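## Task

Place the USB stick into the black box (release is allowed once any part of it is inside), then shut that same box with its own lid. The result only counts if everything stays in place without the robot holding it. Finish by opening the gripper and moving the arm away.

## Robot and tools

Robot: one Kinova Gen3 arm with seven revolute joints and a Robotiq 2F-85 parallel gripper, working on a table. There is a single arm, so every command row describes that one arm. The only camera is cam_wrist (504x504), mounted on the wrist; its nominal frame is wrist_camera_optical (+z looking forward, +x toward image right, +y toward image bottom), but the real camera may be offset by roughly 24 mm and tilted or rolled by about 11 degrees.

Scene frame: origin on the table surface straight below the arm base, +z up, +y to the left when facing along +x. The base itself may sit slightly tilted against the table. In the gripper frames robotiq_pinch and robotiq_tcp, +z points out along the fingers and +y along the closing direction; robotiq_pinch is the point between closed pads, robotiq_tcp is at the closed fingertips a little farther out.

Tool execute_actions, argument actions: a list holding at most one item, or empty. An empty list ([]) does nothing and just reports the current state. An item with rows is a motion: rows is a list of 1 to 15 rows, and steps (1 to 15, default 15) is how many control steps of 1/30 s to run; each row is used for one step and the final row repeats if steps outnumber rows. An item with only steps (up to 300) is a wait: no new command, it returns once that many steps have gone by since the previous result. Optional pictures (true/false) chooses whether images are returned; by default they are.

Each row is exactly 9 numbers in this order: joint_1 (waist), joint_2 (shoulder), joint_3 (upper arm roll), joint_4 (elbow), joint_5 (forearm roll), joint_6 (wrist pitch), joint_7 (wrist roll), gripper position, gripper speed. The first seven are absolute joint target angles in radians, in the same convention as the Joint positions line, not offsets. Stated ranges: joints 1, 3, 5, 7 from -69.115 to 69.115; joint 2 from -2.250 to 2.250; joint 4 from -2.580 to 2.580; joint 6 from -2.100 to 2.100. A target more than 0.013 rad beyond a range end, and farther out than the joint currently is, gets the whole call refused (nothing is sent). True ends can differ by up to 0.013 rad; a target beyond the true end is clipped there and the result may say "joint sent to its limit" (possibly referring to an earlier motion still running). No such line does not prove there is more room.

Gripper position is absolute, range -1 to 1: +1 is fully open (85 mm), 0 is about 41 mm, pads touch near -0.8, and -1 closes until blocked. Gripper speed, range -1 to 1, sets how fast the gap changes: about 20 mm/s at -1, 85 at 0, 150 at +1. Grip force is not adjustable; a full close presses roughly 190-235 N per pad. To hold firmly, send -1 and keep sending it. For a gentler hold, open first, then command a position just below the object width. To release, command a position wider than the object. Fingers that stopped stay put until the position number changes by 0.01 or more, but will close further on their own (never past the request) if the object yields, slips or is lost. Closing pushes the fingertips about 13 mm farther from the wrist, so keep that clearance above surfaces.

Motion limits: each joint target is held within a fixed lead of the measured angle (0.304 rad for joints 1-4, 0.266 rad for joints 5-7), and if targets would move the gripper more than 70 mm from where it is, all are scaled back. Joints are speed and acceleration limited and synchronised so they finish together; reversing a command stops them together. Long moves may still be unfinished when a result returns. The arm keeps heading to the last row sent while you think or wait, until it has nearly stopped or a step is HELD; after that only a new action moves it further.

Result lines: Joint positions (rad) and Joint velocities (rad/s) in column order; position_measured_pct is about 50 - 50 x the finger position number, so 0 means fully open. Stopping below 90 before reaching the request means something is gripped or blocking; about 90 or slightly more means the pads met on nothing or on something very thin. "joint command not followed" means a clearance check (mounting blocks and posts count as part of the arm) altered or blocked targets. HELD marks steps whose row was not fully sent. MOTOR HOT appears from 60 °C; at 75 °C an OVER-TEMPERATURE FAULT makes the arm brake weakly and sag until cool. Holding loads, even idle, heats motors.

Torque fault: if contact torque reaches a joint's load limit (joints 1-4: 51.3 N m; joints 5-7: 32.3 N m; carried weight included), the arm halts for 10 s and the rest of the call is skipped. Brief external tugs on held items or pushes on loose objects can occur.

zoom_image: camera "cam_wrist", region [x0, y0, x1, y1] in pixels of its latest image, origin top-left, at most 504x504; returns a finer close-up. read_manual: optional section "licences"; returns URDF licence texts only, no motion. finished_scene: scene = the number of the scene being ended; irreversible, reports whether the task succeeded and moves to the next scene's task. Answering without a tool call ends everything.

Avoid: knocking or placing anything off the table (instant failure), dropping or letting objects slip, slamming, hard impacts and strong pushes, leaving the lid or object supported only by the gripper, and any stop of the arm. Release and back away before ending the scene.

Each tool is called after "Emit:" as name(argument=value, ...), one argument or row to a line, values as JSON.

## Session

Emit:
execute_actions(
  actions=[],
)

Scene clock: 0.00 s of 6600.00 s.
position_measured_pct=0.0
Joint positions: [ 2.364  1.342 -0.04   2.061 -0.554  1.578  2.837]
Joint velocities: [ 0.     0.    -0.     0.002  0.     0.    -0.001]
Motor temperatures (°C, as the motors report them): [25 28 26 26 30 27 38]

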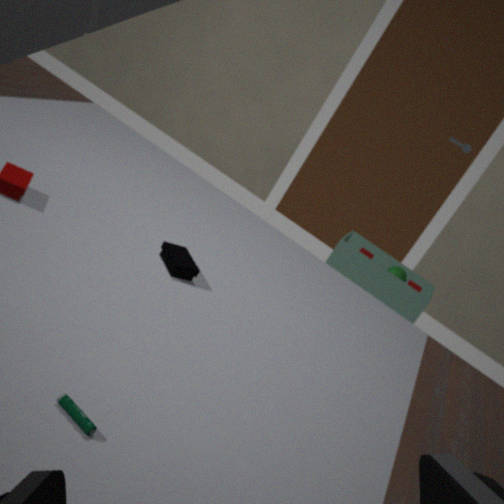

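Emit:
execute_actions(
  actions=[
    {"rows": [[2.1,0.7,-0.4,2.0,-0.3,1.1,2.4,1,0]], "steps": 15},
  ],
  pictures=false,
)

Emit:
execute_actions(
  actions=[
    {"rows": [[1.205,-0.628,-1.384,1.995,0,0.651,1.571,1,0]], "steps": 15},
  ],
)

Emit:
execute_actions(
  actions=[
    {"steps": 60},
  ],
)

Scene clock: 16.13 s of 6600.00 s.
position_measured_pct=0.0
Joint positions: [ 2.126  0.899 -0.366  2.005 -0.321  1.211  2.483]
Joint velocities: [-0.207 -1.14  -0.313 -0.051  0.191 -0.743 -0.622]
Motor temperatures (°C, as the motors report them): [26 29 26 26 30 27 38]
Steps of this call (steps 1 to 90: nothing new was sent; then 12.63 s passed at rest; steps 91 to 105: all 15 steps of this action). Readings (joint positions | what the end effector reports):
91: [2.363 1.341 -0.041 2.060 -0.553 1.577 2.837] | position_measured_pct=0.0
92: [2.357 1.335 -0.044 2.060 -0.549 1.573 2.833] | position_measured_pct=0.0
94: [2.332 1.306 -0.069 2.054 -0.528 1.551 2.811] | position_measured_pct=0.0
98: [2.233 1.183 -0.187 2.032 -0.433 1.447 2.707] | position_measured_pct=0.0
105: the state above

Scene clock: 16.63 s of 6600.00 s.
position_measured_pct=0.0
Joint positions: [ 1.815  0.51  -0.684  1.995 -0.1    0.881  2.165]
Joint velocities: [-0.57  -0.57  -0.575 -0.005  0.22  -0.495 -0.505]
Motor temperatures (°C, as the motors report them): [26 29 26 26 30 27 38]
Steps of this call (steps 1 to 15: all 15 steps of this action). Readings (joint positions | what the end effector reports):
1: [2.119 0.862 -0.376 2.003 -0.315 1.187 2.464] | position_measured_pct=0.0
2: [2.110 0.828 -0.385 2.002 -0.308 1.162 2.444] | position_measured_pct=0.0
4: [2.077 0.768 -0.418 2.000 -0.281 1.110 2.395] | position_measured_pct=0.0
8: [1.967 0.661 -0.530 1.997 -0.188 1.016 2.301] | position_measured_pct=0.0
15: the state above

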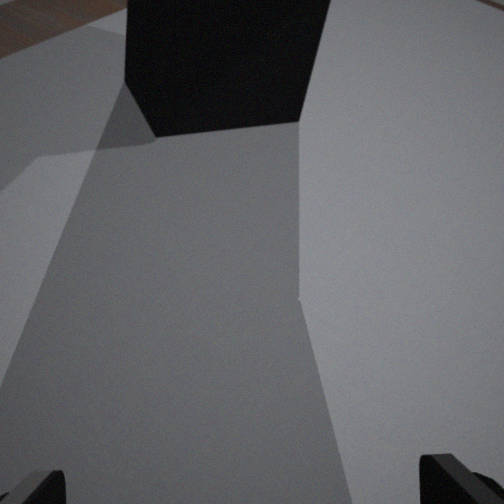

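Scene clock: 18.63 s of 6600.00 s.
position_measured_pct=0.0
Joint positions: [ 1.205 -0.627 -1.384  1.995 -0.     0.651  1.571]
Joint velocities: [-0.001 -0.012  0.001  0.001  0.     0.    -0.001]
Motor temperatures (°C, as the motors report them): [26 29 26 26 30 27 38]
Steps of this call (steps 1 to 60: the robot went on to your last target). Readings (joint positions | what the end effector reports):
1: [1.796 0.491 -0.703 1.995 -0.093 0.865 2.149] | position_measured_pct=0.0
2: [1.778 0.472 -0.722 1.995 -0.087 0.850 2.132] | position_measured_pct=0.0
4: [1.741 0.436 -0.758 1.995 -0.075 0.824 2.100] | position_measured_pct=0.0
8: [1.671 0.366 -0.829 1.994 -0.058 0.784 2.038] | position_measured_pct=0.0
60: the state above

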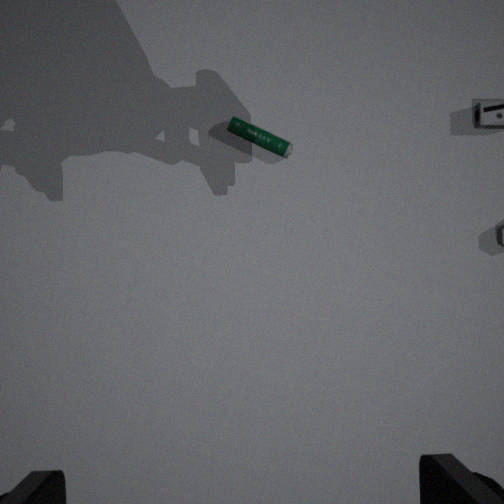

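Emit:
execute_actions(
  actions=[
    {"rows": [[1.205,-0.628,-1.384,1.995,-0.6,0.5,0.2,1,0]], "steps": 15},
  ],
  pictures=false,
)

Emit:
execute_actions(
  actions=[
    {"steps": 30},
  ],
)

Scene clock: 21.50 s of 6600.00 s.
position_measured_pct=0.0
Joint positions: [ 1.205 -0.628 -1.384  1.995 -0.488  0.505  1.07 ]
Joint velocities: [-0.002 -0.001 -0.002 -0.001 -0.875 -0.051 -1.216]
Motor temperatures (°C, as the motors report them): [26 29 26 26 30 27 38]
Steps of this call (steps 1 to 15: the robot went on to your last target; steps 16 to 71: nothing new was sent; steps 72 to 86: all 15 steps of this action). Readings (joint positions | what the end effector reports):
72: [1.205 -0.628 -1.384 1.995 -0.001 0.650 1.570] | position_measured_pct=0.0
73: [1.205 -0.628 -1.384 1.995 -0.009 0.646 1.562] | position_measured_pct=0.0
75: [1.205 -0.628 -1.383 1.996 -0.057 0.619 1.514] | position_measured_pct=0.0
79: [1.205 -0.628 -1.384 1.995 -0.216 0.547 1.354] | position_measured_pct=0.0
86: the state above

Scene clock: 22.50 s of 6600.00 s.
position_measured_pct=0.0
Joint positions: [ 1.205 -0.628 -1.384  1.995 -0.6    0.5    0.2  ]
Joint velocities: [ 0.    -0.001  0.    -0.    -0.    -0.    -0.004]
Motor temperatures (°C, as the motors report them): [26 29 26 26 30 27 38]
Steps of this call (steps 1 to 30: the robot went on to your last target). Readings (joint positions | what the end effector reports):
1: [1.205 -0.628 -1.384 1.995 -0.515 0.504 1.029] | position_measured_pct=0.0
2: [1.205 -0.628 -1.384 1.995 -0.536 0.503 0.989] | position_measured_pct=0.0
4: [1.205 -0.628 -1.384 1.995 -0.565 0.501 0.907] | position_measured_pct=0.0
8: [1.205 -0.628 -1.384 1.995 -0.590 0.500 0.745] | position_measured_pct=0.0
30: the state above

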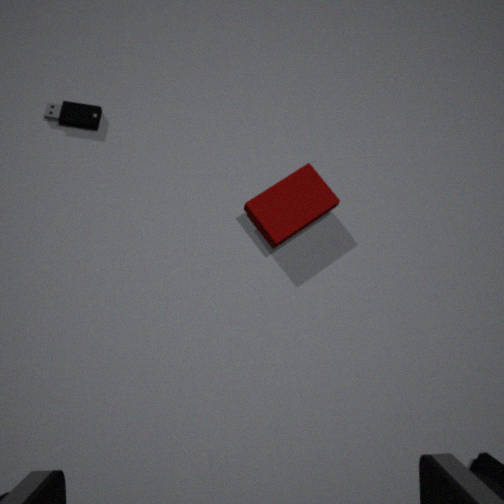

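Emit:
execute_actions(
  actions=[
    {"rows": [[1.62,-0.68,-1.72,1.62,-0.3,0.7,-0.7,1,0]], "steps": 15},
  ],
  pictures=false,
)

Emit:
execute_actions(
  actions=[
    {"rows": [[2.036,-0.732,-2.065,1.246,0,0.878,-1.571,1,0]], "steps": 15},
  ],
  pictures=false,
)

Emit:
execute_actions(
  actions=[
    {"steps": 40},
  ],
)

Scene clock: 34.07 s of 6600.00 s.
position_measured_pct=0.0
Joint positions: [ 1.57  -0.676 -1.694  1.656 -0.324  0.685 -0.208]
Joint velocities: [ 0.375 -0.031 -0.25  -0.334  0.246  0.146 -1.217]
Motor temperatures (°C, as the motors report them): [26 28 26 26 30 27 38]
Steps of this call (steps 1 to 15: the robot went on to your last target; steps 16 to 90: nothing new was sent; then 8.07 s passed at rest; steps 91 to 105: all 15 steps of this action). Readings (joint positions | what the end effector reports):
91: [1.206 -0.628 -1.385 1.994 -0.600 0.501 0.200] | position_measured_pct=0.0
92: [1.213 -0.629 -1.389 1.989 -0.596 0.504 0.196] | position_measured_pct=0.0
94: [1.244 -0.634 -1.413 1.964 -0.573 0.520 0.174] | position_measured_pct=0.0
98: [1.367 -0.654 -1.531 1.845 -0.470 0.595 0.070] | position_measured_pct=0.0
105: the state above

Scene clock: 34.57 s of 6600.00 s.
position_measured_pct=0.0
Joint positions: [ 1.985 -0.728 -2.037  1.281 -0.024  0.866 -0.759]
Joint velocities: [ 0.385 -0.031 -0.259 -0.314  0.225  0.114 -1.215]
Motor temperatures (°C, as the motors report them): [26 28 26 26 30 27 38]
Steps of this call (steps 1 to 15: all 15 steps of this action). Readings (joint positions | what the end effector reports):
1: [1.582 -0.677 -1.701 1.645 -0.317 0.690 -0.248] | position_measured_pct=0.0
2: [1.600 -0.679 -1.712 1.632 -0.308 0.696 -0.288] | position_measured_pct=0.0
4: [1.651 -0.686 -1.748 1.590 -0.275 0.718 -0.356] | position_measured_pct=0.0
8: [1.799 -0.708 -1.883 1.449 -0.156 0.795 -0.487] | position_measured_pct=0.0
15: the state above

Scene clock: 35.90 s of 6600.00 s.
position_measured_pct=0.0
Joint positions: [ 2.036 -0.732 -2.065  1.246  0.     0.878 -1.571]
Joint velocities: [ 0.    -0.001  0.     0.     0.001  0.     0.   ]
Motor temperatures (°C, as the motors report them): [26 28 26 26 30 27 38]
Steps of this call (steps 1 to 40: the robot went on to your last target). Readings (joint positions | what the end effector reports):
1: [1.996 -0.729 -2.044 1.272 -0.017 0.869 -0.799] | position_measured_pct=0.0
2: [2.005 -0.730 -2.050 1.265 -0.012 0.872 -0.840] | position_measured_pct=0.0
4: [2.018 -0.731 -2.057 1.256 -0.006 0.875 -0.921] | position_measured_pct=0.0
8: [2.030 -0.731 -2.063 1.249 -0.002 0.877 -1.084] | position_measured_pct=0.0
40: the state above

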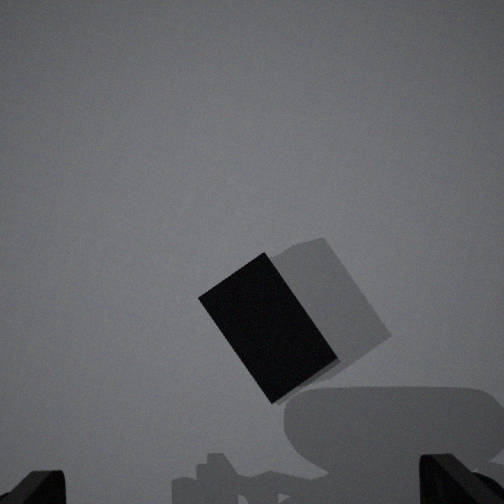

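Emit:
zoom_image(
  camera="cam_wrist",
  region=[180, 230, 400, 420],
)

Region (180, 230, 400, 420) of cam_wrist's 504x504 image, scaled by 2.291; it fills the top 435 rows of this view, and the rest is white.

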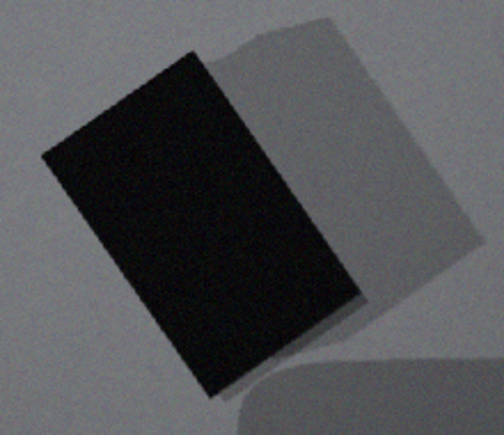

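Emit:
execute_actions(
  actions=[
    {"rows": [[2.171,-0.784,-2.156,1.165,0,0.85,-1.28,1,0],[2.171,-0.784,-2.156,1.165,0,0.85,-1.28,1,0],[2.171,-0.784,-2.156,1.165,0,0.85,-1.28,1,0],[2.171,-0.784,-2.156,1.165,0,0.85,-1.28,1,0],[2.171,-0.784,-2.156,1.165,0,0.85,-1.28,1,0],[2.171,-0.784,-2.156,1.165,0,0.85,-1.28,1,0],[2.307,-0.836,-2.248,1.085,0,0.822,-0.995,0.25,0]], "steps": 15},
  ],
  pictures=false,
)

Emit:
execute_actions(
  actions=[
    {"steps": 20},
  ],
)

Scene clock: 49.40 s of 6600.00 s.
position_measured_pct=18.7
Joint positions: [ 2.28  -0.827 -2.233  1.099 -0.     0.826 -1.076]
Joint velocities: [ 0.302 -0.118 -0.212 -0.182  0.003 -0.064  1.011]
Motor temperatures (°C, as the motors report them): [26 29 26 26 30 27 38]
Steps of this call (steps 1 to 15: the robot went on to your last target; steps 16 to 90: nothing new was sent; then 10.00 s passed at rest; steps 91 to 105: all 15 steps of this action). Readings (joint positions | what the end effector reports):
91: [2.037 -0.732 -2.065 1.246 -0.000 0.878 -1.570] | position_measured_pct=0.0
92: [2.043 -0.735 -2.068 1.242 -0.000 0.877 -1.562] | position_measured_pct=0.0
94: [2.072 -0.745 -2.085 1.227 -0.000 0.872 -1.514] | position_measured_pct=0.0
98: [2.149 -0.775 -2.138 1.180 -0.000 0.856 -1.355] | position_measured_pct=0.4
105: the state above

Scene clock: 50.07 s of 6600.00 s.
position_measured_pct=37.7
Joint positions: [ 2.307 -0.836 -2.248  1.085  0.     0.822 -0.995]
Joint velocities: [ 0.001 -0.    -0.001 -0.001 -0.001  0.     0.001]
Motor temperatures (°C, as the motors report them): [26 29 26 26 30 27 38]
Steps of this call (steps 1 to 20: the robot went on to your last target). Readings (joint positions | what the end effector reports):
1: [2.289 -0.830 -2.239 1.094 0.000 0.825 -1.046] | position_measured_pct=21.8
2: [2.295 -0.832 -2.243 1.090 0.000 0.823 -1.023] | position_measured_pct=24.6
4: [2.301 -0.834 -2.247 1.087 0.000 0.822 -1.002] | position_measured_pct=30.6
8: [2.305 -0.835 -2.248 1.085 0.000 0.822 -0.996] | position_measured_pct=36.9
20: the state above

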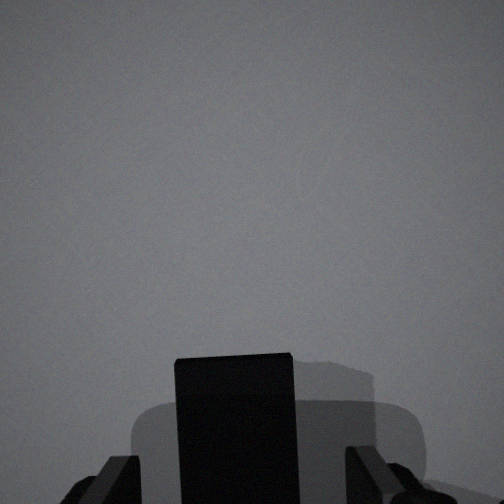

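Emit:
zoom_image(
  camera="cam_wrist",
  region=[150, 330, 330, 430],
)

Region (150, 330, 330, 430) of cam_wrist's 504x504 image, scaled by 2.800.

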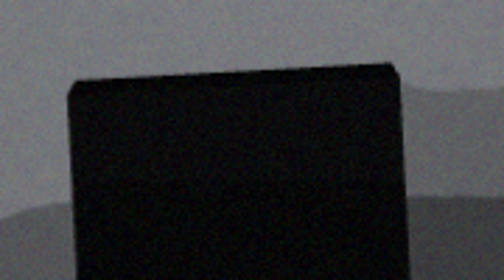

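Emit:
execute_actions(
  actions=[
    {"rows": [[2.328,-0.850,-2.262,1.079,0,0.808,-0.996,0.25,0],[2.328,-0.850,-2.262,1.079,0,0.808,-0.996,0.25,0],[2.328,-0.850,-2.262,1.079,0,0.808,-0.996,0.25,0],[2.348,-0.864,-2.275,1.072,0,0.793,-0.996,0.25,0],[2.348,-0.864,-2.275,1.072,0,0.793,-0.996,0.25,0],[2.348,-0.864,-2.275,1.072,0,0.793,-0.996,0.25,0],[2.369,-0.8776,-2.289,1.066,0,0.779,-0.996,0.25,0]], "steps": 15},
  ],
  pictures=false,
)

Emit:
execute_actions(
  actions=[
    {"steps": 10},
  ],
)

Emit:
zoom_image(
  camera="cam_wrist",
  region=[120, 350, 360, 504],
)

Scene clock: 67.40 s of 6600.00 s.
position_measured_pct=37.7
Joint positions: [ 2.367 -0.876 -2.288  1.067 -0.     0.78  -0.996]
Joint velocities: [ 0.021 -0.01  -0.007 -0.007  0.001 -0.01  -0.002]
Motor temperatures (°C, as the motors report them): [26 29 26 26 30 27 38]
Steps of this call (steps 1 to 15: the robot went on to your last target; steps 16 to 90: nothing new was sent; then 13.83 s passed at rest; steps 91 to 105: all 15 steps of this action). Readings (joint positions | what the end effector reports):
91: [2.308 -0.837 -2.248 1.085 -0.000 0.822 -0.995] | position_measured_pct=37.7
92: [2.313 -0.840 -2.251 1.082 -0.000 0.819 -0.995] | position_measured_pct=37.7
94: [2.323 -0.846 -2.257 1.081 0.000 0.812 -0.996] | position_measured_pct=37.7
98: [2.347 -0.863 -2.274 1.072 -0.000 0.795 -0.996] | position_measured_pct=37.7
105: the state above

Scene clock: 67.73 s of 6600.00 s.
position_measured_pct=37.7
Joint positions: [ 2.369 -0.878 -2.289  1.066  0.     0.779 -0.996]
Joint velocities: [ 0.001  0.001  0.001 -0.002  0.    -0.001  0.   ]
Motor temperatures (°C, as the motors report them): [26 29 26 26 30 27 38]
Steps of this call (steps 1 to 10: the robot went on to your last target). Readings (joint positions | what the end effector reports):
1: [2.367 -0.877 -2.289 1.066 -0.000 0.779 -0.996] | position_measured_pct=37.7
2: [2.368 -0.877 -2.289 1.066 -0.000 0.779 -0.996] | position_measured_pct=37.7
4: [2.368 -0.877 -2.289 1.066 0.000 0.779 -0.996] | position_measured_pct=37.7
8: [2.369 -0.878 -2.289 1.066 0.000 0.779 -0.996] | position_measured_pct=37.7
10: the state above

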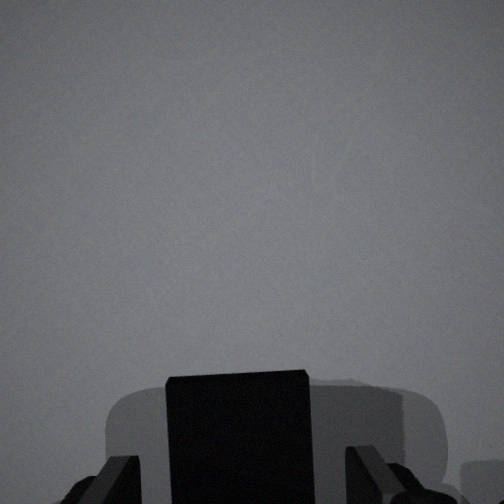

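Region (120, 350, 360, 504) of cam_wrist's 504x504 image, scaled by 2.100; it fills the top 323 rows of this view, and the rest is white.

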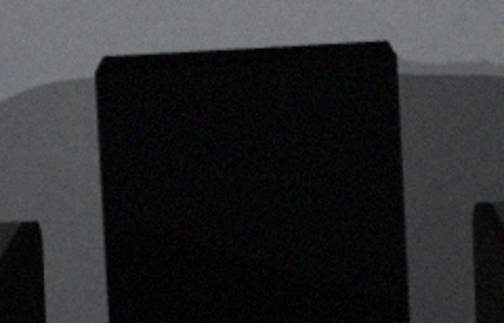

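Emit:
execute_actions(
  actions=[
    {"rows": [[2.3766,-0.8827,-2.2938,1.0622,0,0.775,-0.996,0.25,0],[2.3766,-0.8827,-2.2938,1.0622,0,0.775,-0.996,0.25,0],[2.3766,-0.8827,-2.2938,1.0622,0,0.775,-0.996,0.25,0],[2.3842,-0.8878,-2.2987,1.0584,0,0.771,-0.996,0.25,0]], "steps": 14},
  ],
  pictures=false,
)

Emit:
execute_actions(
  actions=[
    {"rows": [[2.3842,-0.8878,-2.2987,1.0584,0,0.771,-0.996,-1,-0.6]], "steps": 15},
  ],
  pictures=false,
)

Emit:
execute_actions(
  actions=[
    {"steps": 12},
  ],
)

Emit:
zoom_image(
  camera="cam_wrist",
  region=[120, 350, 360, 504],
)

Scene clock: 75.33 s of 6600.00 s.
position_measured_pct=37.7
Joint positions: [ 2.384 -0.888 -2.299  1.059  0.     0.771 -0.996]
Joint velocities: [ 0.004 -0.002  0.001 -0.004 -0.001 -0.001 -0.   ]
Motor temperatures (°C, as the motors report them): [26 29 26 26 30 27 38]
Steps of this call (steps 1 to 15: the robot went on to your last target; steps 16 to 90: nothing new was sent; then 4.13 s passed at rest; steps 91 to 104: all 14 steps of this action). Readings (joint positions | what the end effector reports):
91: [2.370 -0.878 -2.289 1.066 -0.000 0.779 -0.996] | position_measured_pct=37.7
92: [2.372 -0.879 -2.291 1.064 -0.000 0.778 -0.996] | position_measured_pct=37.7
94: [2.375 -0.882 -2.293 1.063 0.000 0.776 -0.996] | position_measured_pct=37.7
98: [2.382 -0.886 -2.297 1.060 0.000 0.772 -0.996] | position_measured_pct=37.7
104: the state above

Scene clock: 75.83 s of 6600.00 s.
position_measured_pct=55.6
Joint positions: [ 2.384 -0.887 -2.299  1.058  0.     0.771 -0.996]
Joint velocities: [-0.003  0.005  0.001  0.001  0.002  0.002  0.   ]
Motor temperatures (°C, as the motors report them): [26 29 26 26 30 27 38]
Steps of this call (steps 1 to 15: all 15 steps of this action). Readings (joint positions | what the end effector reports):
1: [2.384 -0.888 -2.299 1.058 0.000 0.771 -0.996] | position_measured_pct=37.7
2: [2.384 -0.888 -2.299 1.058 0.000 0.771 -0.996] | position_measured_pct=38.1
4: [2.384 -0.888 -2.299 1.058 0.000 0.771 -0.996] | position_measured_pct=40.1
8: [2.384 -0.888 -2.299 1.058 0.000 0.771 -0.996] | position_measured_pct=46.0
15: the state above

Scene clock: 76.23 s of 6600.00 s.
position_measured_pct=59.5
Joint positions: [ 2.383 -0.887 -2.299  1.058 -0.     0.772 -0.996]
Joint velocities: [-0.     0.     0.     0.001 -0.001 -0.001  0.001]
Motor temperatures (°C, as the motors report them): [26 29 26 26 30 27 38]
Steps of this call (steps 1 to 12: the robot went on to your last target). Readings (joint positions | what the end effector reports):
1: [2.384 -0.887 -2.299 1.058 0.000 0.772 -0.996] | position_measured_pct=56.7
2: [2.383 -0.887 -2.299 1.058 -0.000 0.772 -0.996] | position_measured_pct=57.5
4: [2.383 -0.887 -2.299 1.058 -0.000 0.772 -0.996] | position_measured_pct=58.7
8: [2.383 -0.887 -2.299 1.058 -0.000 0.772 -0.996] | position_measured_pct=59.5
12: the state above

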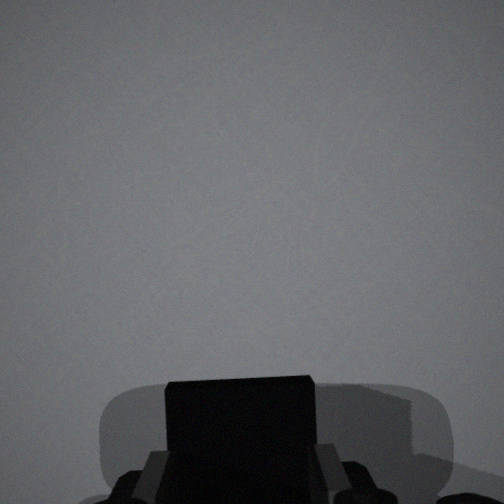

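Region (120, 350, 360, 504) of cam_wrist's 504x504 image, scaled by 2.100; it fills the top 323 rows of this view, and the rest is white.

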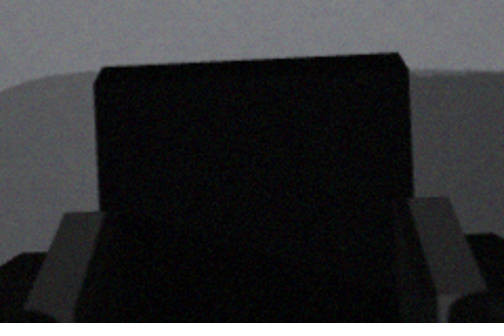

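Emit:
execute_actions(
  actions=[
    {"rows": [[2.3795,-0.8847,-2.2956,1.0606,0,0.7736,-0.996,-1,0],[2.3747,-0.8816,-2.2926,1.0628,0,0.7762,-0.996,-1,0],[2.37,-0.8785,-2.2895,1.0649,0,0.7787,-0.996,-1,0],[2.3652,-0.8754,-2.2864,1.0671,0,0.7813,-0.996,-1,0],[2.3605,-0.8723,-2.2834,1.0693,0,0.7839,-0.996,-1,0],[2.3557,-0.8692,-2.2803,1.0715,0,0.7865,-0.996,-1,0],[2.351,-0.866,-2.2772,1.0736,0,0.789,-0.996,-1,0],[2.3462,-0.8629,-2.2742,1.0758,0,0.7916,-0.996,-1,0],[2.3415,-0.8598,-2.2711,1.078,0,0.7942,-0.996,-1,0],[2.3367,-0.8567,-2.268,1.0802,0,0.7968,-0.996,-1,0],[2.332,-0.8536,-2.265,1.0823,0,0.7993,-0.996,-1,0],[2.3272,-0.8505,-2.2619,1.0845,0,0.8019,-0.996,-1,0]], "steps": 15},
  ],
  pictures=false,
)

Emit:
execute_actions(
  actions=[
    {"steps": 10},
  ],
)

Emit:
zoom_image(
  camera="cam_wrist",
  region=[120, 350, 360, 504],
)

Scene clock: 88.97 s of 6600.00 s.
position_measured_pct=59.5
Joint positions: [ 2.332 -0.854 -2.265  1.082 -0.     0.799 -0.996]
Joint velocities: [-0.048  0.034  0.041  0.024  0.001  0.032 -0.001]
Motor temperatures (°C, as the motors report them): [26 29 26 26 30 27 38]
Steps of this call (steps 1 to 15: the robot went on to your last target; steps 16 to 90: nothing new was sent; then 9.23 s passed at rest; steps 91 to 105: all 15 steps of this action). Readings (joint positions | what the end effector reports):
91: [2.382 -0.886 -2.299 1.058 -0.000 0.772 -0.996] | position_measured_pct=59.5
92: [2.381 -0.885 -2.298 1.059 -0.000 0.772 -0.996] | position_measured_pct=59.5
94: [2.375 -0.882 -2.294 1.062 -0.000 0.775 -0.996] | position_measured_pct=59.5
98: [2.360 -0.872 -2.284 1.069 -0.000 0.784 -0.996] | position_measured_pct=59.5
105: the state above

Scene clock: 89.30 s of 6600.00 s.
position_measured_pct=59.5
Joint positions: [ 2.327 -0.851 -2.262  1.084 -0.     0.802 -0.996]
Joint velocities: [-0.003  0.002 -0.     0.     0.001  0.001  0.   ]
Motor temperatures (°C, as the motors report them): [26 29 26 26 30 27 38]
Steps of this call (steps 1 to 10: the robot went on to your last target). Readings (joint positions | what the end effector reports):
1: [2.331 -0.853 -2.264 1.083 0.000 0.800 -0.996] | position_measured_pct=59.5
2: [2.330 -0.852 -2.263 1.083 0.000 0.801 -0.996] | position_measured_pct=59.5
4: [2.329 -0.851 -2.262 1.084 0.000 0.801 -0.996] | position_measured_pct=59.5
8: [2.328 -0.851 -2.262 1.084 -0.000 0.802 -0.996] | position_measured_pct=59.5
10: the state above

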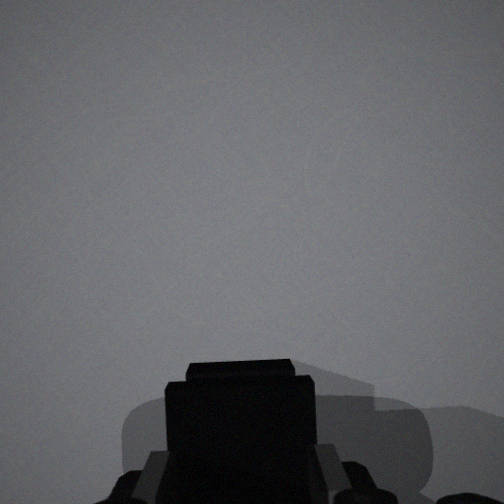

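Region (120, 350, 360, 504) of cam_wrist's 504x504 image, scaled by 2.100; it fills the top 323 rows of this view, and the rest is white.

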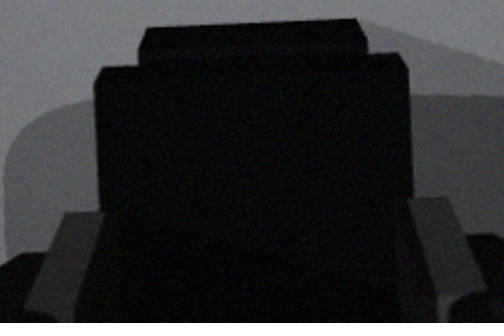

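Emit:
execute_actions(
  actions=[
    {"rows": [[2.315,-0.823,-2.247,1.154,0,0.756,-0.978,-1,0],[2.315,-0.823,-2.247,1.154,0,0.756,-0.978,-1,0],[2.315,-0.823,-2.247,1.154,0,0.756,-0.978,-1,0],[2.303,-0.796,-2.232,1.223,0,0.710,-0.961,-1,0],[2.303,-0.796,-2.232,1.223,0,0.710,-0.961,-1,0],[2.303,-0.796,-2.232,1.223,0,0.710,-0.961,-1,0],[2.291,-0.769,-2.217,1.292,0,0.665,-0.943,-1,0],[2.291,-0.769,-2.217,1.292,0,0.665,-0.943,-1,0],[2.291,-0.769,-2.217,1.292,0,0.665,-0.943,-1,0],[2.279,-0.741,-2.202,1.361,0,0.619,-0.926,-1,0],[2.279,-0.741,-2.202,1.361,0,0.619,-0.926,-1,0],[2.279,-0.741,-2.202,1.361,0,0.619,-0.926,-1,0],[2.267,-0.714,-2.187,1.430,0,0.573,-0.908,-1,0]], "steps": 15},
  ],
  pictures=false,
)

Emit:
execute_actions(
  actions=[
    {"steps": 15},
  ],
)

Emit:
zoom_image(
  camera="cam_wrist",
  region=[130, 50, 370, 290],
)

Scene clock: 95.10 s of 6600.00 s.
position_measured_pct=59.5
Joint positions: [ 2.282 -0.748 -2.206  1.344 -0.     0.63  -0.93 ]
Joint velocities: [-0.11   0.257  0.149  0.663 -0.    -0.441  0.171]
Motor temperatures (°C, as the motors report them): [26 29 26 26 30 27 38]
Steps of this call (steps 1 to 15: the robot went on to your last target; steps 16 to 90: nothing new was sent; then 2.30 s passed at rest; steps 91 to 105: all 15 steps of this action). Readings (joint positions | what the end effector reports):
91: [2.327 -0.850 -2.262 1.085 -0.000 0.801 -0.996] | position_measured_pct=59.5
92: [2.326 -0.848 -2.261 1.090 -0.000 0.798 -0.995] | position_measured_pct=59.5
94: [2.320 -0.837 -2.257 1.115 -0.000 0.782 -0.988] | position_measured_pct=59.5
98: [2.307 -0.807 -2.239 1.191 -0.000 0.731 -0.969] | position_measured_pct=59.5
105: the state above

Scene clock: 95.60 s of 6600.00 s.
position_measured_pct=59.5
Joint positions: [ 2.267 -0.714 -2.187  1.43  -0.     0.573 -0.908]
Joint velocities: [-0.002  0.003  0.001  0.002  0.001  0.     0.001]
Motor temperatures (°C, as the motors report them): [26 29 26 26 30 27 38]
Steps of this call (steps 1 to 15: the robot went on to your last target). Readings (joint positions | what the end effector reports):
1: [2.278 -0.739 -2.201 1.365 0.000 0.616 -0.925] | position_measured_pct=59.5
2: [2.275 -0.733 -2.197 1.384 0.000 0.604 -0.920] | position_measured_pct=59.5
4: [2.272 -0.723 -2.190 1.411 0.000 0.585 -0.913] | position_measured_pct=59.5
8: [2.269 -0.716 -2.187 1.428 0.000 0.574 -0.908] | position_measured_pct=59.5
15: the state above

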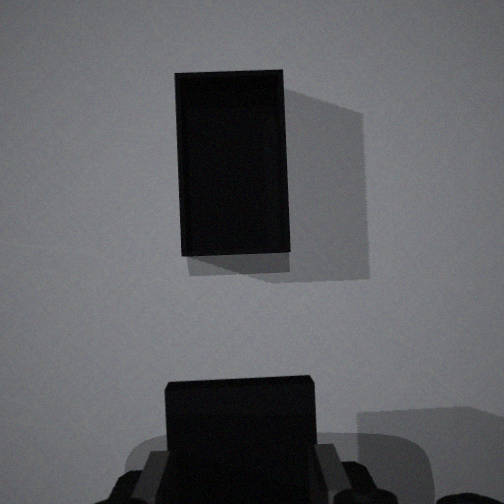

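Region (130, 50, 370, 290) of cam_wrist's 504x504 image, scaled by 2.100.

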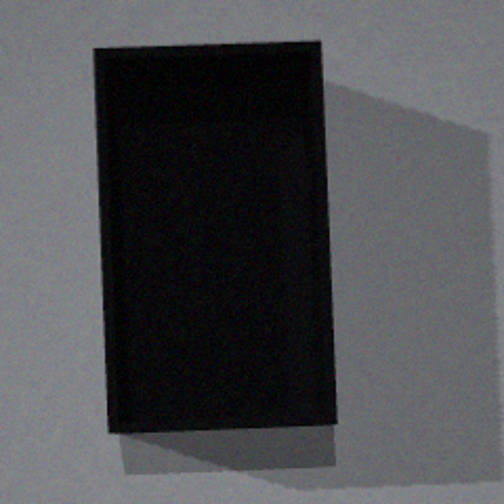

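Emit:
execute_actions(
  actions=[
    {"rows": [[2.2755,-0.7184,-2.1933,1.4271,0,0.5687,-0.908,-1,0],[2.284,-0.7228,-2.1996,1.4242,0,0.5644,-0.908,-1,0],[2.2926,-0.7271,-2.2059,1.4214,0,0.56,-0.908,-1,0],[2.3012,-0.7315,-2.2122,1.4185,0,0.5557,-0.908,-1,0],[2.3098,-0.7359,-2.2185,1.4156,0,0.5514,-0.908,-1,0],[2.3183,-0.7403,-2.2248,1.4127,0,0.5471,-0.908,-1,0],[2.3269,-0.7447,-2.2311,1.4098,0,0.5428,-0.908,-1,0],[2.3345,-0.7486,-2.2367,1.4073,0,0.5389,-0.908,-1,0],[2.3411,-0.752,-2.2416,1.405,0,0.5356,-0.908,-1,0],[2.3468,-0.7549,-2.2458,1.4031,0,0.5327,-0.908,-1,0],[2.3506,-0.7569,-2.2486,1.4018,0,0.5308,-0.908,-1,0],[2.3535,-0.7583,-2.2507,1.4009,0,0.5293,-0.908,-1,0],[2.3563,-0.7598,-2.2528,1.3999,0,0.5279,-0.908,-1,0],[2.3592,-0.7612,-2.2549,1.3990,0,0.5264,-0.908,-1,0],[2.362,-0.7627,-2.257,1.398,0,0.525,-0.908,-1,0]], "steps": 15},
  ],
  pictures=false,
)

Emit:
execute_actions(
  actions=[
    {"steps": 12},
  ],
)

Emit:
zoom_image(
  camera="cam_wrist",
  region=[250, 340, 400, 460],
)

Scene clock: 106.40 s of 6600.00 s.
position_measured_pct=59.5
Joint positions: [ 2.35  -0.757 -2.249  1.402 -0.     0.531 -0.908]
Joint velocities: [ 0.114 -0.06  -0.086 -0.04  -0.001 -0.059 -0.   ]
Motor temperatures (°C, as the motors report them): [26 29 26 26 30 27 38]
Steps of this call (steps 1 to 15: the robot went on to your last target; steps 16 to 90: nothing new was sent; then 7.30 s passed at rest; steps 91 to 105: all 15 steps of this action). Readings (joint positions | what the end effector reports):
91: [2.268 -0.714 -2.187 1.430 -0.000 0.573 -0.908] | position_measured_pct=59.5
92: [2.271 -0.716 -2.189 1.429 -0.000 0.572 -0.908] | position_measured_pct=59.5
94: [2.281 -0.721 -2.196 1.426 0.000 0.567 -0.908] | position_measured_pct=59.5
98: [2.308 -0.735 -2.216 1.416 0.000 0.553 -0.908] | position_measured_pct=59.5
105: the state above

Scene clock: 106.80 s of 6600.00 s.
position_measured_pct=59.5
Joint positions: [ 2.362 -0.763 -2.257  1.398  0.     0.525 -0.908]
Joint velocities: [ 0.003 -0.002 -0.    -0.001  0.001 -0.    -0.001]
Motor temperatures (°C, as the motors report them): [26 29 26 26 30 27 38]
Steps of this call (steps 1 to 12: the robot went on to your last target). Readings (joint positions | what the end effector reports):
1: [2.353 -0.758 -2.251 1.401 -0.000 0.529 -0.908] | position_measured_pct=59.5
2: [2.356 -0.760 -2.253 1.400 0.000 0.528 -0.908] | position_measured_pct=59.5
4: [2.358 -0.761 -2.256 1.399 -0.000 0.526 -0.908] | position_measured_pct=59.5
8: [2.361 -0.762 -2.257 1.398 0.000 0.525 -0.908] | position_measured_pct=59.5
12: the state above

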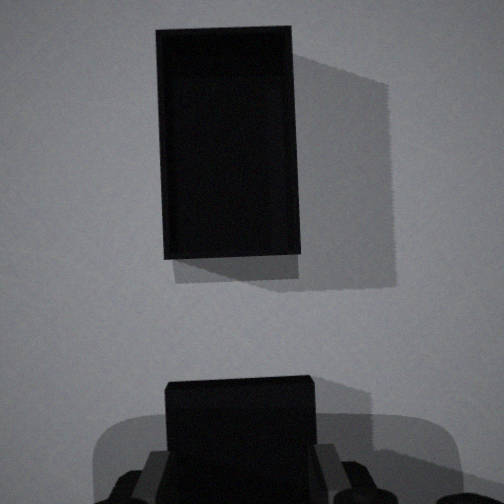

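Region (250, 340, 400, 460) of cam_wrist's 504x504 image, scaled by 3.360; it fills the top 403 rows of this view, and the rest is white.

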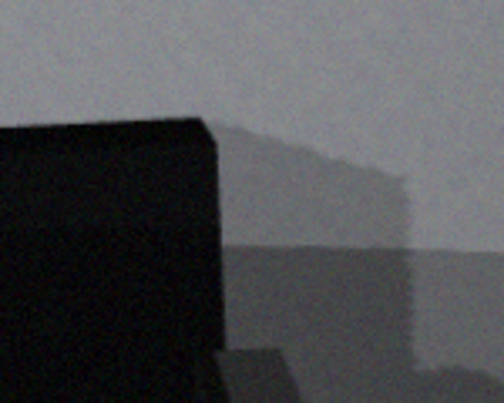

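Emit:
execute_actions(
  actions=[
    {"rows": [[2.3638,-0.7637,-2.2583,1.3973,0,0.5241,-0.908,-1,0],[2.3638,-0.7637,-2.2583,1.3973,0,0.5241,-0.908,-1,0],[2.3638,-0.7637,-2.2583,1.3973,0,0.5241,-0.908,-1,0],[2.3655,-0.7647,-2.2596,1.3966,0,0.5232,-0.908,-1,0]], "steps": 12},
  ],
  pictures=false,
)

Emit:
execute_actions(
  actions=[
    {"rows": [[2.3655,-0.7647,-2.2596,1.3966,0,0.5232,-0.908,0.25,-0.5]], "steps": 15},
  ],
)

Scene clock: 111.43 s of 6600.00 s.
position_measured_pct=59.5
Joint positions: [ 2.365 -0.763 -2.259  1.397  0.     0.524 -0.908]
Joint velocities: [ 0.001  0.001  0.001 -0.     0.001 -0.001 -0.001]
Motor temperatures (°C, as the motors report them): [26 29 26 26 30 27 38]
Steps of this call (steps 1 to 30: the robot went on to your last target; steps 31 to 90: nothing new was sent; then 1.23 s passed at rest; steps 91 to 102: all 12 steps of this action). Readings (joint positions | what the end effector reports):
91: [2.362 -0.763 -2.257 1.398 -0.000 0.525 -0.908] | position_measured_pct=59.5
92: [2.363 -0.763 -2.257 1.398 -0.000 0.525 -0.908] | position_measured_pct=59.5
94: [2.364 -0.764 -2.258 1.397 -0.000 0.524 -0.908] | position_measured_pct=59.5
98: [2.364 -0.764 -2.259 1.397 0.000 0.524 -0.908] | position_measured_pct=59.5
102: the state above

Scene clock: 111.93 s of 6600.00 s.
position_measured_pct=38.5
Joint positions: [ 2.365 -0.765 -2.26   1.397  0.     0.523 -0.908]
Joint velocities: [ 0.    -0.     0.001 -0.001  0.001  0.     0.002]
Motor temperatures (°C, as the motors report them): [26 29 26 26 30 27 38]
Steps of this call (steps 1 to 15: all 15 steps of this action). Readings (joint positions | what the end effector reports):
1: [2.365 -0.763 -2.259 1.397 0.000 0.524 -0.908] | position_measured_pct=59.5
2: [2.365 -0.764 -2.259 1.397 0.000 0.524 -0.908] | position_measured_pct=59.5
4: [2.365 -0.764 -2.260 1.397 0.000 0.523 -0.908] | position_measured_pct=56.3
8: [2.365 -0.765 -2.260 1.397 -0.000 0.523 -0.908] | position_measured_pct=49.6
15: the state above

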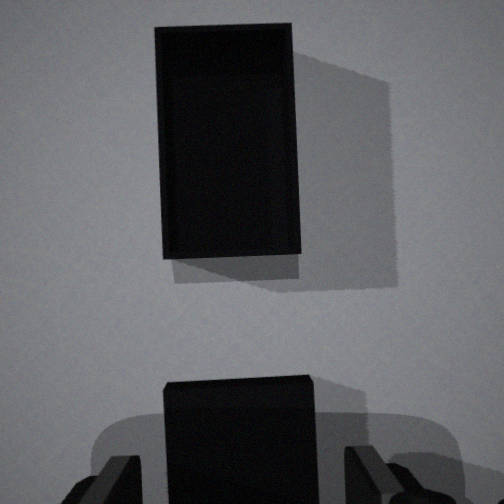

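Emit:
execute_actions(
  actions=[
    {"rows": [[2.20,-0.68,-2.135,1.448,0,0.61,-0.908,0.25,0]], "steps": 12},
  ],
  pictures=false,
)

Emit:
execute_actions(
  actions=[
    {"rows": [[2.095,-0.819,-2.157,1.391,0,0.66,-0.58,0.1,0],[2.095,-0.819,-2.157,1.391,0,0.66,-0.58,0.1,0],[2.095,-0.819,-2.157,1.391,0,0.66,-0.58,0.1,0],[2.095,-0.819,-2.157,1.391,0,0.66,-0.58,0.1,0],[2.095,-0.819,-2.157,1.391,0,0.66,-0.58,0.1,0],[2.095,-0.819,-2.157,1.391,0,0.66,-0.58,0.1,0],[2.095,-0.819,-2.157,1.391,0,0.66,-0.58,0.1,0],[1.99,-0.957,-2.179,1.334,0,0.71,-0.25,0.1,0]], "steps": 15},
  ],
  pictures=false,
)

Emit:
execute_actions(
  actions=[
    {"rows": [[1.885,-1.096,-2.201,1.276,0,0.76,0.08,0.1,0],[1.885,-1.096,-2.201,1.276,0,0.76,0.08,0.1,0],[1.885,-1.096,-2.201,1.276,0,0.76,0.08,0.1,0],[1.885,-1.096,-2.201,1.276,0,0.76,0.08,0.1,0],[1.885,-1.096,-2.201,1.276,0,0.76,0.08,0.1,0],[1.885,-1.096,-2.201,1.276,0,0.76,0.08,0.1,0],[1.885,-1.096,-2.201,1.276,0,0.76,0.08,0.1,0],[1.78,-1.235,-2.224,1.219,0,0.811,0.404,0.1,0]], "steps": 15},
  ],
  pictures=false,
)

Emit:
execute_actions(
  actions=[
    {"steps": 35},
  ],
)

Scene clock: 127.33 s of 6600.00 s.
position_measured_pct=37.7
Joint positions: [ 2.209 -0.683 -2.136  1.446  0.     0.609 -0.908]
Joint velocities: [-0.044  0.027  0.043  0.027 -0.     0.028 -0.   ]
Motor temperatures (°C, as the motors report them): [26 29 26 26 30 27 38]
Steps of this call (steps 1 to 15: the robot went on to your last target; steps 16 to 90: nothing new was sent; then 12.00 s passed at rest; steps 91 to 102: all 12 steps of this action). Readings (joint positions | what the end effector reports):
91: [2.364 -0.764 -2.259 1.397 0.000 0.523 -0.908] | position_measured_pct=37.7
92: [2.358 -0.761 -2.256 1.399 0.000 0.526 -0.908] | position_measured_pct=37.7
94: [2.329 -0.747 -2.237 1.408 0.000 0.539 -0.908] | position_measured_pct=37.7
98: [2.239 -0.701 -2.168 1.434 -0.000 0.588 -0.908] | position_measured_pct=37.7
102: the state above

Scene clock: 127.83 s of 6600.00 s.
position_measured_pct=45.2
Joint positions: [ 2.041 -0.891 -2.169  1.361 -0.     0.686 -0.481]
Joint velocities: [-0.321 -0.413 -0.083 -0.176 -0.005  0.155  1.194]
Motor temperatures (°C, as the motors report them): [26 29 26 26 30 27 38]
Steps of this call (steps 1 to 15: all 15 steps of this action). Readings (joint positions | what the end effector reports):
1: [2.207 -0.684 -2.135 1.446 0.000 0.610 -0.907] | position_measured_pct=37.7
2: [2.201 -0.688 -2.134 1.445 0.001 0.612 -0.899] | position_measured_pct=38.1
4: [2.179 -0.715 -2.135 1.434 0.001 0.621 -0.852] | position_measured_pct=42.1
8: [2.129 -0.777 -2.151 1.408 -0.000 0.644 -0.700] | position_measured_pct=44.8
15: the state above

Scene clock: 128.33 s of 6600.00 s.
position_measured_pct=45.2
Joint positions: [ 1.848 -1.145 -2.209  1.256 -0.     0.778 -0.025]
Joint velocities: [-0.372 -0.489 -0.091 -0.204 -0.002  0.182  1.084]
Motor temperatures (°C, as the motors report them): [26 29 26 26 30 27 38]
Steps of this call (steps 1 to 15: all 15 steps of this action). Readings (joint positions | what the end effector reports):
1: [2.030 -0.905 -2.172 1.355 -0.000 0.691 -0.441] | position_measured_pct=45.2
2: [2.018 -0.922 -2.172 1.348 0.000 0.697 -0.405] | position_measured_pct=45.2
4: [1.991 -0.957 -2.178 1.334 0.000 0.709 -0.352] | position_measured_pct=45.2
8: [1.940 -1.023 -2.190 1.306 -0.000 0.734 -0.222] | position_measured_pct=45.2
15: the state above

Scene clock: 129.50 s of 6600.00 s.
position_measured_pct=45.2
Joint positions: [ 1.78  -1.235 -2.224  1.219  0.     0.811  0.404]
Joint velocities: [-0.     0.     0.001 -0.001 -0.     0.001  0.001]
Motor temperatures (°C, as the motors report them): [26 29 26 26 30 27 38]
Steps of this call (steps 1 to 30: the robot went on to your last target; steps 31 to 35: nothing new was sent). Readings (joint positions | what the end effector reports):
1: [1.836 -1.160 -2.212 1.249 -0.000 0.784 0.013] | position_measured_pct=45.2
2: [1.825 -1.175 -2.215 1.243 -0.000 0.789 0.053] | position_measured_pct=45.2
4: [1.809 -1.197 -2.220 1.234 -0.001 0.797 0.134] | position_measured_pct=45.2
8: [1.789 -1.222 -2.223 1.223 -0.000 0.807 0.296] | position_measured_pct=45.2
35: the state above
The arm was judged still, so your last target was given up. Only a new action makes it travel on or press farther. Fingers that are still opening or closing keep moving.

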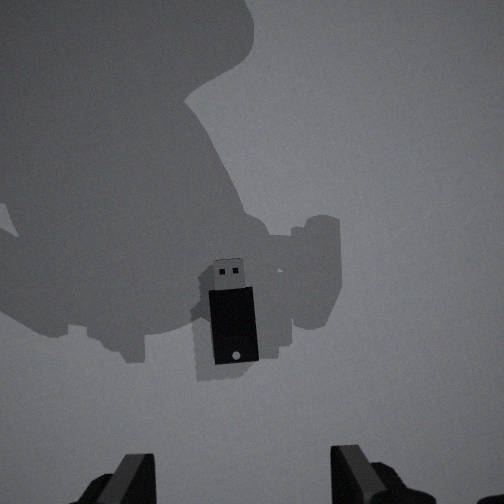

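Emit:
zoom_image(
  camera="cam_wrist",
  region=[170, 245, 310, 385],
)

Region (170, 245, 310, 385) of cam_wrist's 504x504 image, scaled by 3.600.

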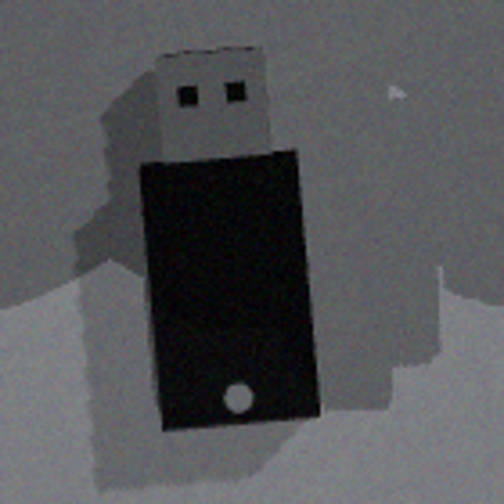

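Emit:
execute_actions(
  actions=[
    {"rows": [[1.795,-1.262,-2.233,1.229,0,0.773,0.401,0.0,0],[1.795,-1.262,-2.233,1.229,0,0.773,0.401,0.0,0],[1.795,-1.262,-2.233,1.229,0,0.773,0.401,0.0,0],[1.81,-1.288,-2.242,1.238,0,0.736,0.398,0.0,0],[1.81,-1.288,-2.242,1.238,0,0.736,0.398,0.0,0],[1.81,-1.288,-2.242,1.238,0,0.736,0.398,0.0,0],[1.826,-1.315,-2.252,1.248,0,0.698,0.396,0.0,0],[1.826,-1.315,-2.252,1.248,0,0.698,0.396,0.0,0],[1.826,-1.315,-2.252,1.248,0,0.698,0.396,0.0,0],[1.841,-1.3416,-2.2607,1.257,0,0.661,0.393,0.0,0]], "steps": 15},
  ],
  pictures=false,
)

Emit:
execute_actions(
  actions=[
    {"steps": 14},
  ],
)

Emit:
zoom_image(
  camera="cam_wrist",
  region=[150, 344, 350, 504],
)

Scene clock: 147.23 s of 6600.00 s.
position_measured_pct=49.6
Joint positions: [ 1.837 -1.335 -2.26   1.256 -0.     0.669  0.394]
Joint velocities: [ 0.041 -0.075 -0.031  0.03  -0.    -0.115 -0.008]
Motor temperatures (°C, as the motors report them): [26 30 26 26 30 27 38]
Steps of this call (steps 1 to 90: nothing new was sent; then 14.23 s passed at rest; steps 91 to 105: all 15 steps of this action). Readings (joint positions | what the end effector reports):
91: [1.781 -1.236 -2.224 1.219 0.000 0.810 0.404] | position_measured_pct=45.2
92: [1.783 -1.241 -2.225 1.220 0.000 0.804 0.403] | position_measured_pct=45.6
94: [1.791 -1.254 -2.229 1.225 0.000 0.786 0.402] | position_measured_pct=48.4
98: [1.808 -1.285 -2.241 1.236 0.000 0.742 0.399] | position_measured_pct=49.6
105: the state above

Scene clock: 147.70 s of 6600.00 s.
position_measured_pct=49.6
Joint positions: [ 1.841 -1.342 -2.261  1.257 -0.     0.661  0.393]
Joint velocities: [ 0.    -0.001 -0.001 -0.001 -0.     0.001 -0.   ]
Motor temperatures (°C, as the motors report them): [26 30 26 26 30 27 38]
Steps of this call (steps 1 to 14: the robot went on to your last target). Readings (joint positions | what the end effector reports):
1: [1.838 -1.337 -2.260 1.256 -0.000 0.666 0.393] | position_measured_pct=49.6
2: [1.839 -1.338 -2.260 1.257 -0.000 0.664 0.393] | position_measured_pct=49.6
4: [1.840 -1.340 -2.261 1.257 -0.000 0.662 0.393] | position_measured_pct=49.6
8: [1.841 -1.341 -2.261 1.257 -0.000 0.661 0.393] | position_measured_pct=49.6
14: the state above

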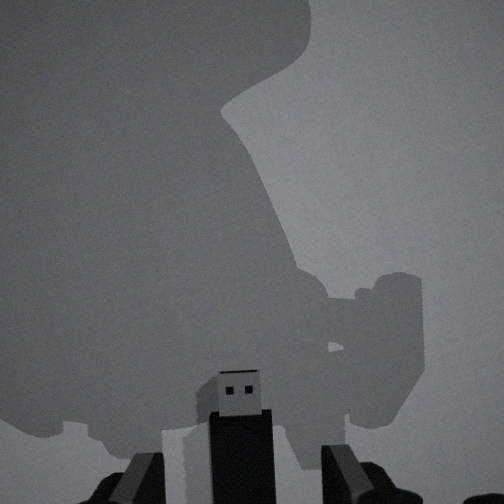

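Region (150, 344, 350, 504) of cam_wrist's 504x504 image, scaled by 2.520; it fills the top 403 rows of this view, and the rest is white.

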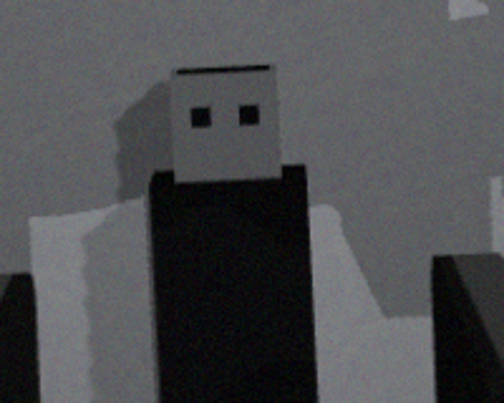

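Emit:
execute_actions(
  actions=[
    {"rows": [[1.8485,-1.3477,-2.2624,1.2526,0,0.6559,0.393,0,0],[1.8485,-1.3477,-2.2624,1.2526,0,0.6559,0.393,0,0],[1.856,-1.3538,-2.264,1.2483,0,0.6508,0.393,0,0],[1.856,-1.3538,-2.264,1.2483,0,0.6508,0.393,0,0],[1.8635,-1.3598,-2.2657,1.2439,0,0.6456,0.393,0,0],[1.8635,-1.3598,-2.2657,1.2439,0,0.6456,0.393,0,0],[1.868,-1.3635,-2.2666,1.2413,0,0.6425,0.393,0,0],[1.868,-1.3635,-2.2666,1.2413,0,0.6425,0.393,0,0],[1.871,-1.3659,-2.2673,1.2395,0,0.6405,0.393,0,0]], "steps": 15},
  ],
  pictures=false,
)

Emit:
execute_actions(
  actions=[
    {"steps": 8},
  ],
)

Emit:
zoom_image(
  camera="cam_wrist",
  region=[150, 344, 350, 504],
)

Scene clock: 156.47 s of 6600.00 s.
position_measured_pct=49.6
Joint positions: [ 1.87  -1.365 -2.267  1.24  -0.     0.641  0.393]
Joint velocities: [ 0.01  -0.007 -0.003 -0.008 -0.    -0.005  0.   ]
Motor temperatures (°C, as the motors report them): [26 30 26 26 30 27 38]
Steps of this call (steps 1 to 15: the robot went on to your last target; steps 16 to 90: nothing new was sent; then 5.27 s passed at rest; steps 91 to 105: all 15 steps of this action). Readings (joint positions | what the end effector reports):
91: [1.842 -1.342 -2.261 1.257 -0.000 0.661 0.393] | position_measured_pct=49.6
92: [1.844 -1.344 -2.261 1.255 -0.000 0.659 0.393] | position_measured_pct=49.6
94: [1.849 -1.348 -2.262 1.252 -0.000 0.656 0.393] | position_measured_pct=49.6
98: [1.861 -1.358 -2.265 1.245 0.000 0.647 0.393] | position_measured_pct=49.6
105: the state above

Scene clock: 156.73 s of 6600.00 s.
position_measured_pct=49.6
Joint positions: [ 1.871 -1.366 -2.267  1.24   0.     0.641  0.393]
Joint velocities: [ 0.001 -0.002 -0.001  0.001  0.     0.001  0.   ]
Motor temperatures (°C, as the motors report them): [26 30 26 26 30 27 38]
Steps of this call (steps 1 to 8: the robot went on to your last target). Readings (joint positions | what the end effector reports):
1: [1.870 -1.365 -2.267 1.240 -0.000 0.641 0.393] | position_measured_pct=49.6
2: [1.870 -1.365 -2.267 1.240 -0.000 0.641 0.393] | position_measured_pct=49.6
4: [1.871 -1.366 -2.267 1.240 0.000 0.641 0.393] | position_measured_pct=49.6
8: the state above

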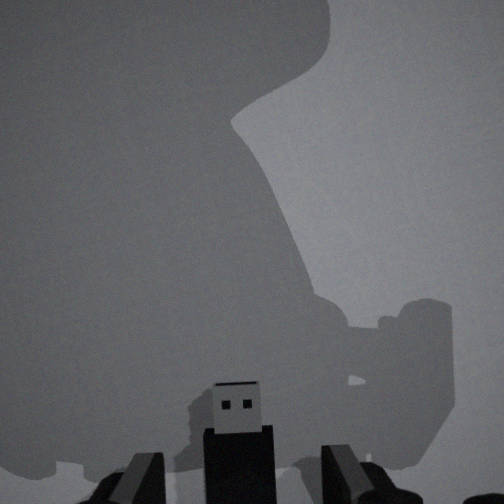

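Region (150, 344, 350, 504) of cam_wrist's 504x504 image, scaled by 2.520; it fills the top 403 rows of this view, and the rest is white.

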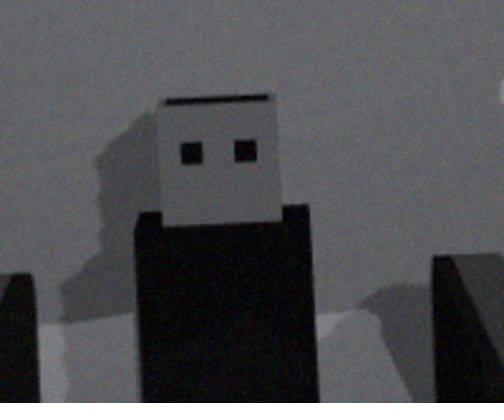

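Emit:
execute_actions(
  actions=[
    {"rows": [[1.8757,-1.3697,-2.2684,1.2367,0,0.6373,0.393,0,0]], "steps": 10},
  ],
  pictures=false,
)

Emit:
execute_actions(
  actions=[
    {"rows": [[1.8757,-1.3697,-2.2684,1.2367,0,0.6373,0.393,-0.56,-0.4]], "steps": 15},
  ],
  pictures=false,
)

Emit:
execute_actions(
  actions=[
    {"steps": 12},
  ],
)

Scene clock: 162.13 s of 6600.00 s.
position_measured_pct=49.6
Joint positions: [ 1.874 -1.368 -2.268  1.237  0.     0.638  0.393]
Joint velocities: [ 0.     0.001 -0.001 -0.001 -0.001 -0.002  0.002]
Motor temperatures (°C, as the motors report them): [26 30 26 26 30 27 38]
Steps of this call (steps 1 to 15: the robot went on to your last target; steps 16 to 90: nothing new was sent; then 2.07 s passed at rest; steps 91 to 100: all 10 steps of this action). Readings (joint positions | what the end effector reports):
91: [1.872 -1.366 -2.267 1.239 -0.000 0.640 0.393] | position_measured_pct=49.6
92: [1.873 -1.367 -2.268 1.238 -0.000 0.639 0.393] | position_measured_pct=49.6
94: [1.874 -1.368 -2.268 1.237 0.000 0.638 0.393] | position_measured_pct=49.6
98: [1.874 -1.368 -2.268 1.237 0.000 0.638 0.393] | position_measured_pct=49.6
100: the state above

Scene clock: 162.63 s of 6600.00 s.
position_measured_pct=74.2
Joint positions: [ 1.872 -1.367 -2.269  1.235 -0.     0.636  0.393]
Joint velocities: [-0.001  0.001  0.003  0.001  0.     0.002 -0.   ]
Motor temperatures (°C, as the motors report them): [26 30 26 26 30 27 38]
Steps of this call (steps 1 to 15: all 15 steps of this action). Readings (joint positions | what the end effector reports):
1: [1.874 -1.368 -2.268 1.237 0.000 0.638 0.393] | position_measured_pct=49.6
2: [1.874 -1.368 -2.268 1.236 -0.000 0.637 0.393] | position_measured_pct=50.0
4: [1.874 -1.368 -2.269 1.236 -0.000 0.637 0.393] | position_measured_pct=52.8
8: [1.873 -1.368 -2.269 1.235 -0.000 0.636 0.393] | position_measured_pct=60.7
15: the state above

Scene clock: 163.03 s of 6600.00 s.
position_measured_pct=75.0
Joint positions: [ 1.872 -1.367 -2.269  1.235 -0.     0.636  0.393]
Joint velocities: [ 0.    -0.     0.    -0.    -0.001  0.     0.001]
Motor temperatures (°C, as the motors report them): [26 30 26 26 30 27 38]
Steps of this call (steps 1 to 12: the robot went on to your last target). Readings (joint positions | what the end effector reports):
1: [1.872 -1.367 -2.269 1.235 -0.000 0.636 0.393] | position_measured_pct=75.0
2: [1.872 -1.367 -2.269 1.235 -0.000 0.636 0.393] | position_measured_pct=75.0
4: [1.872 -1.367 -2.269 1.235 -0.000 0.636 0.393] | position_measured_pct=75.0
8: [1.872 -1.367 -2.269 1.235 -0.000 0.636 0.393] | position_measured_pct=75.0
12: the state above

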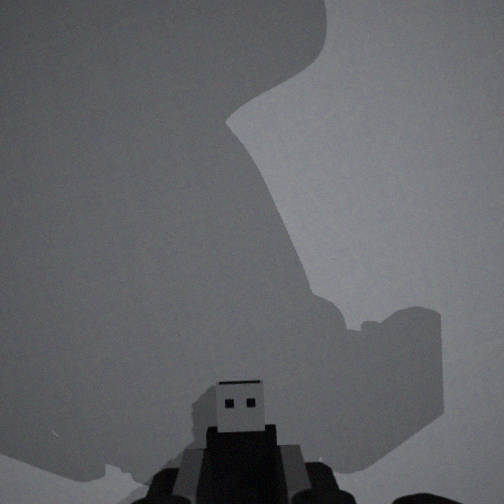

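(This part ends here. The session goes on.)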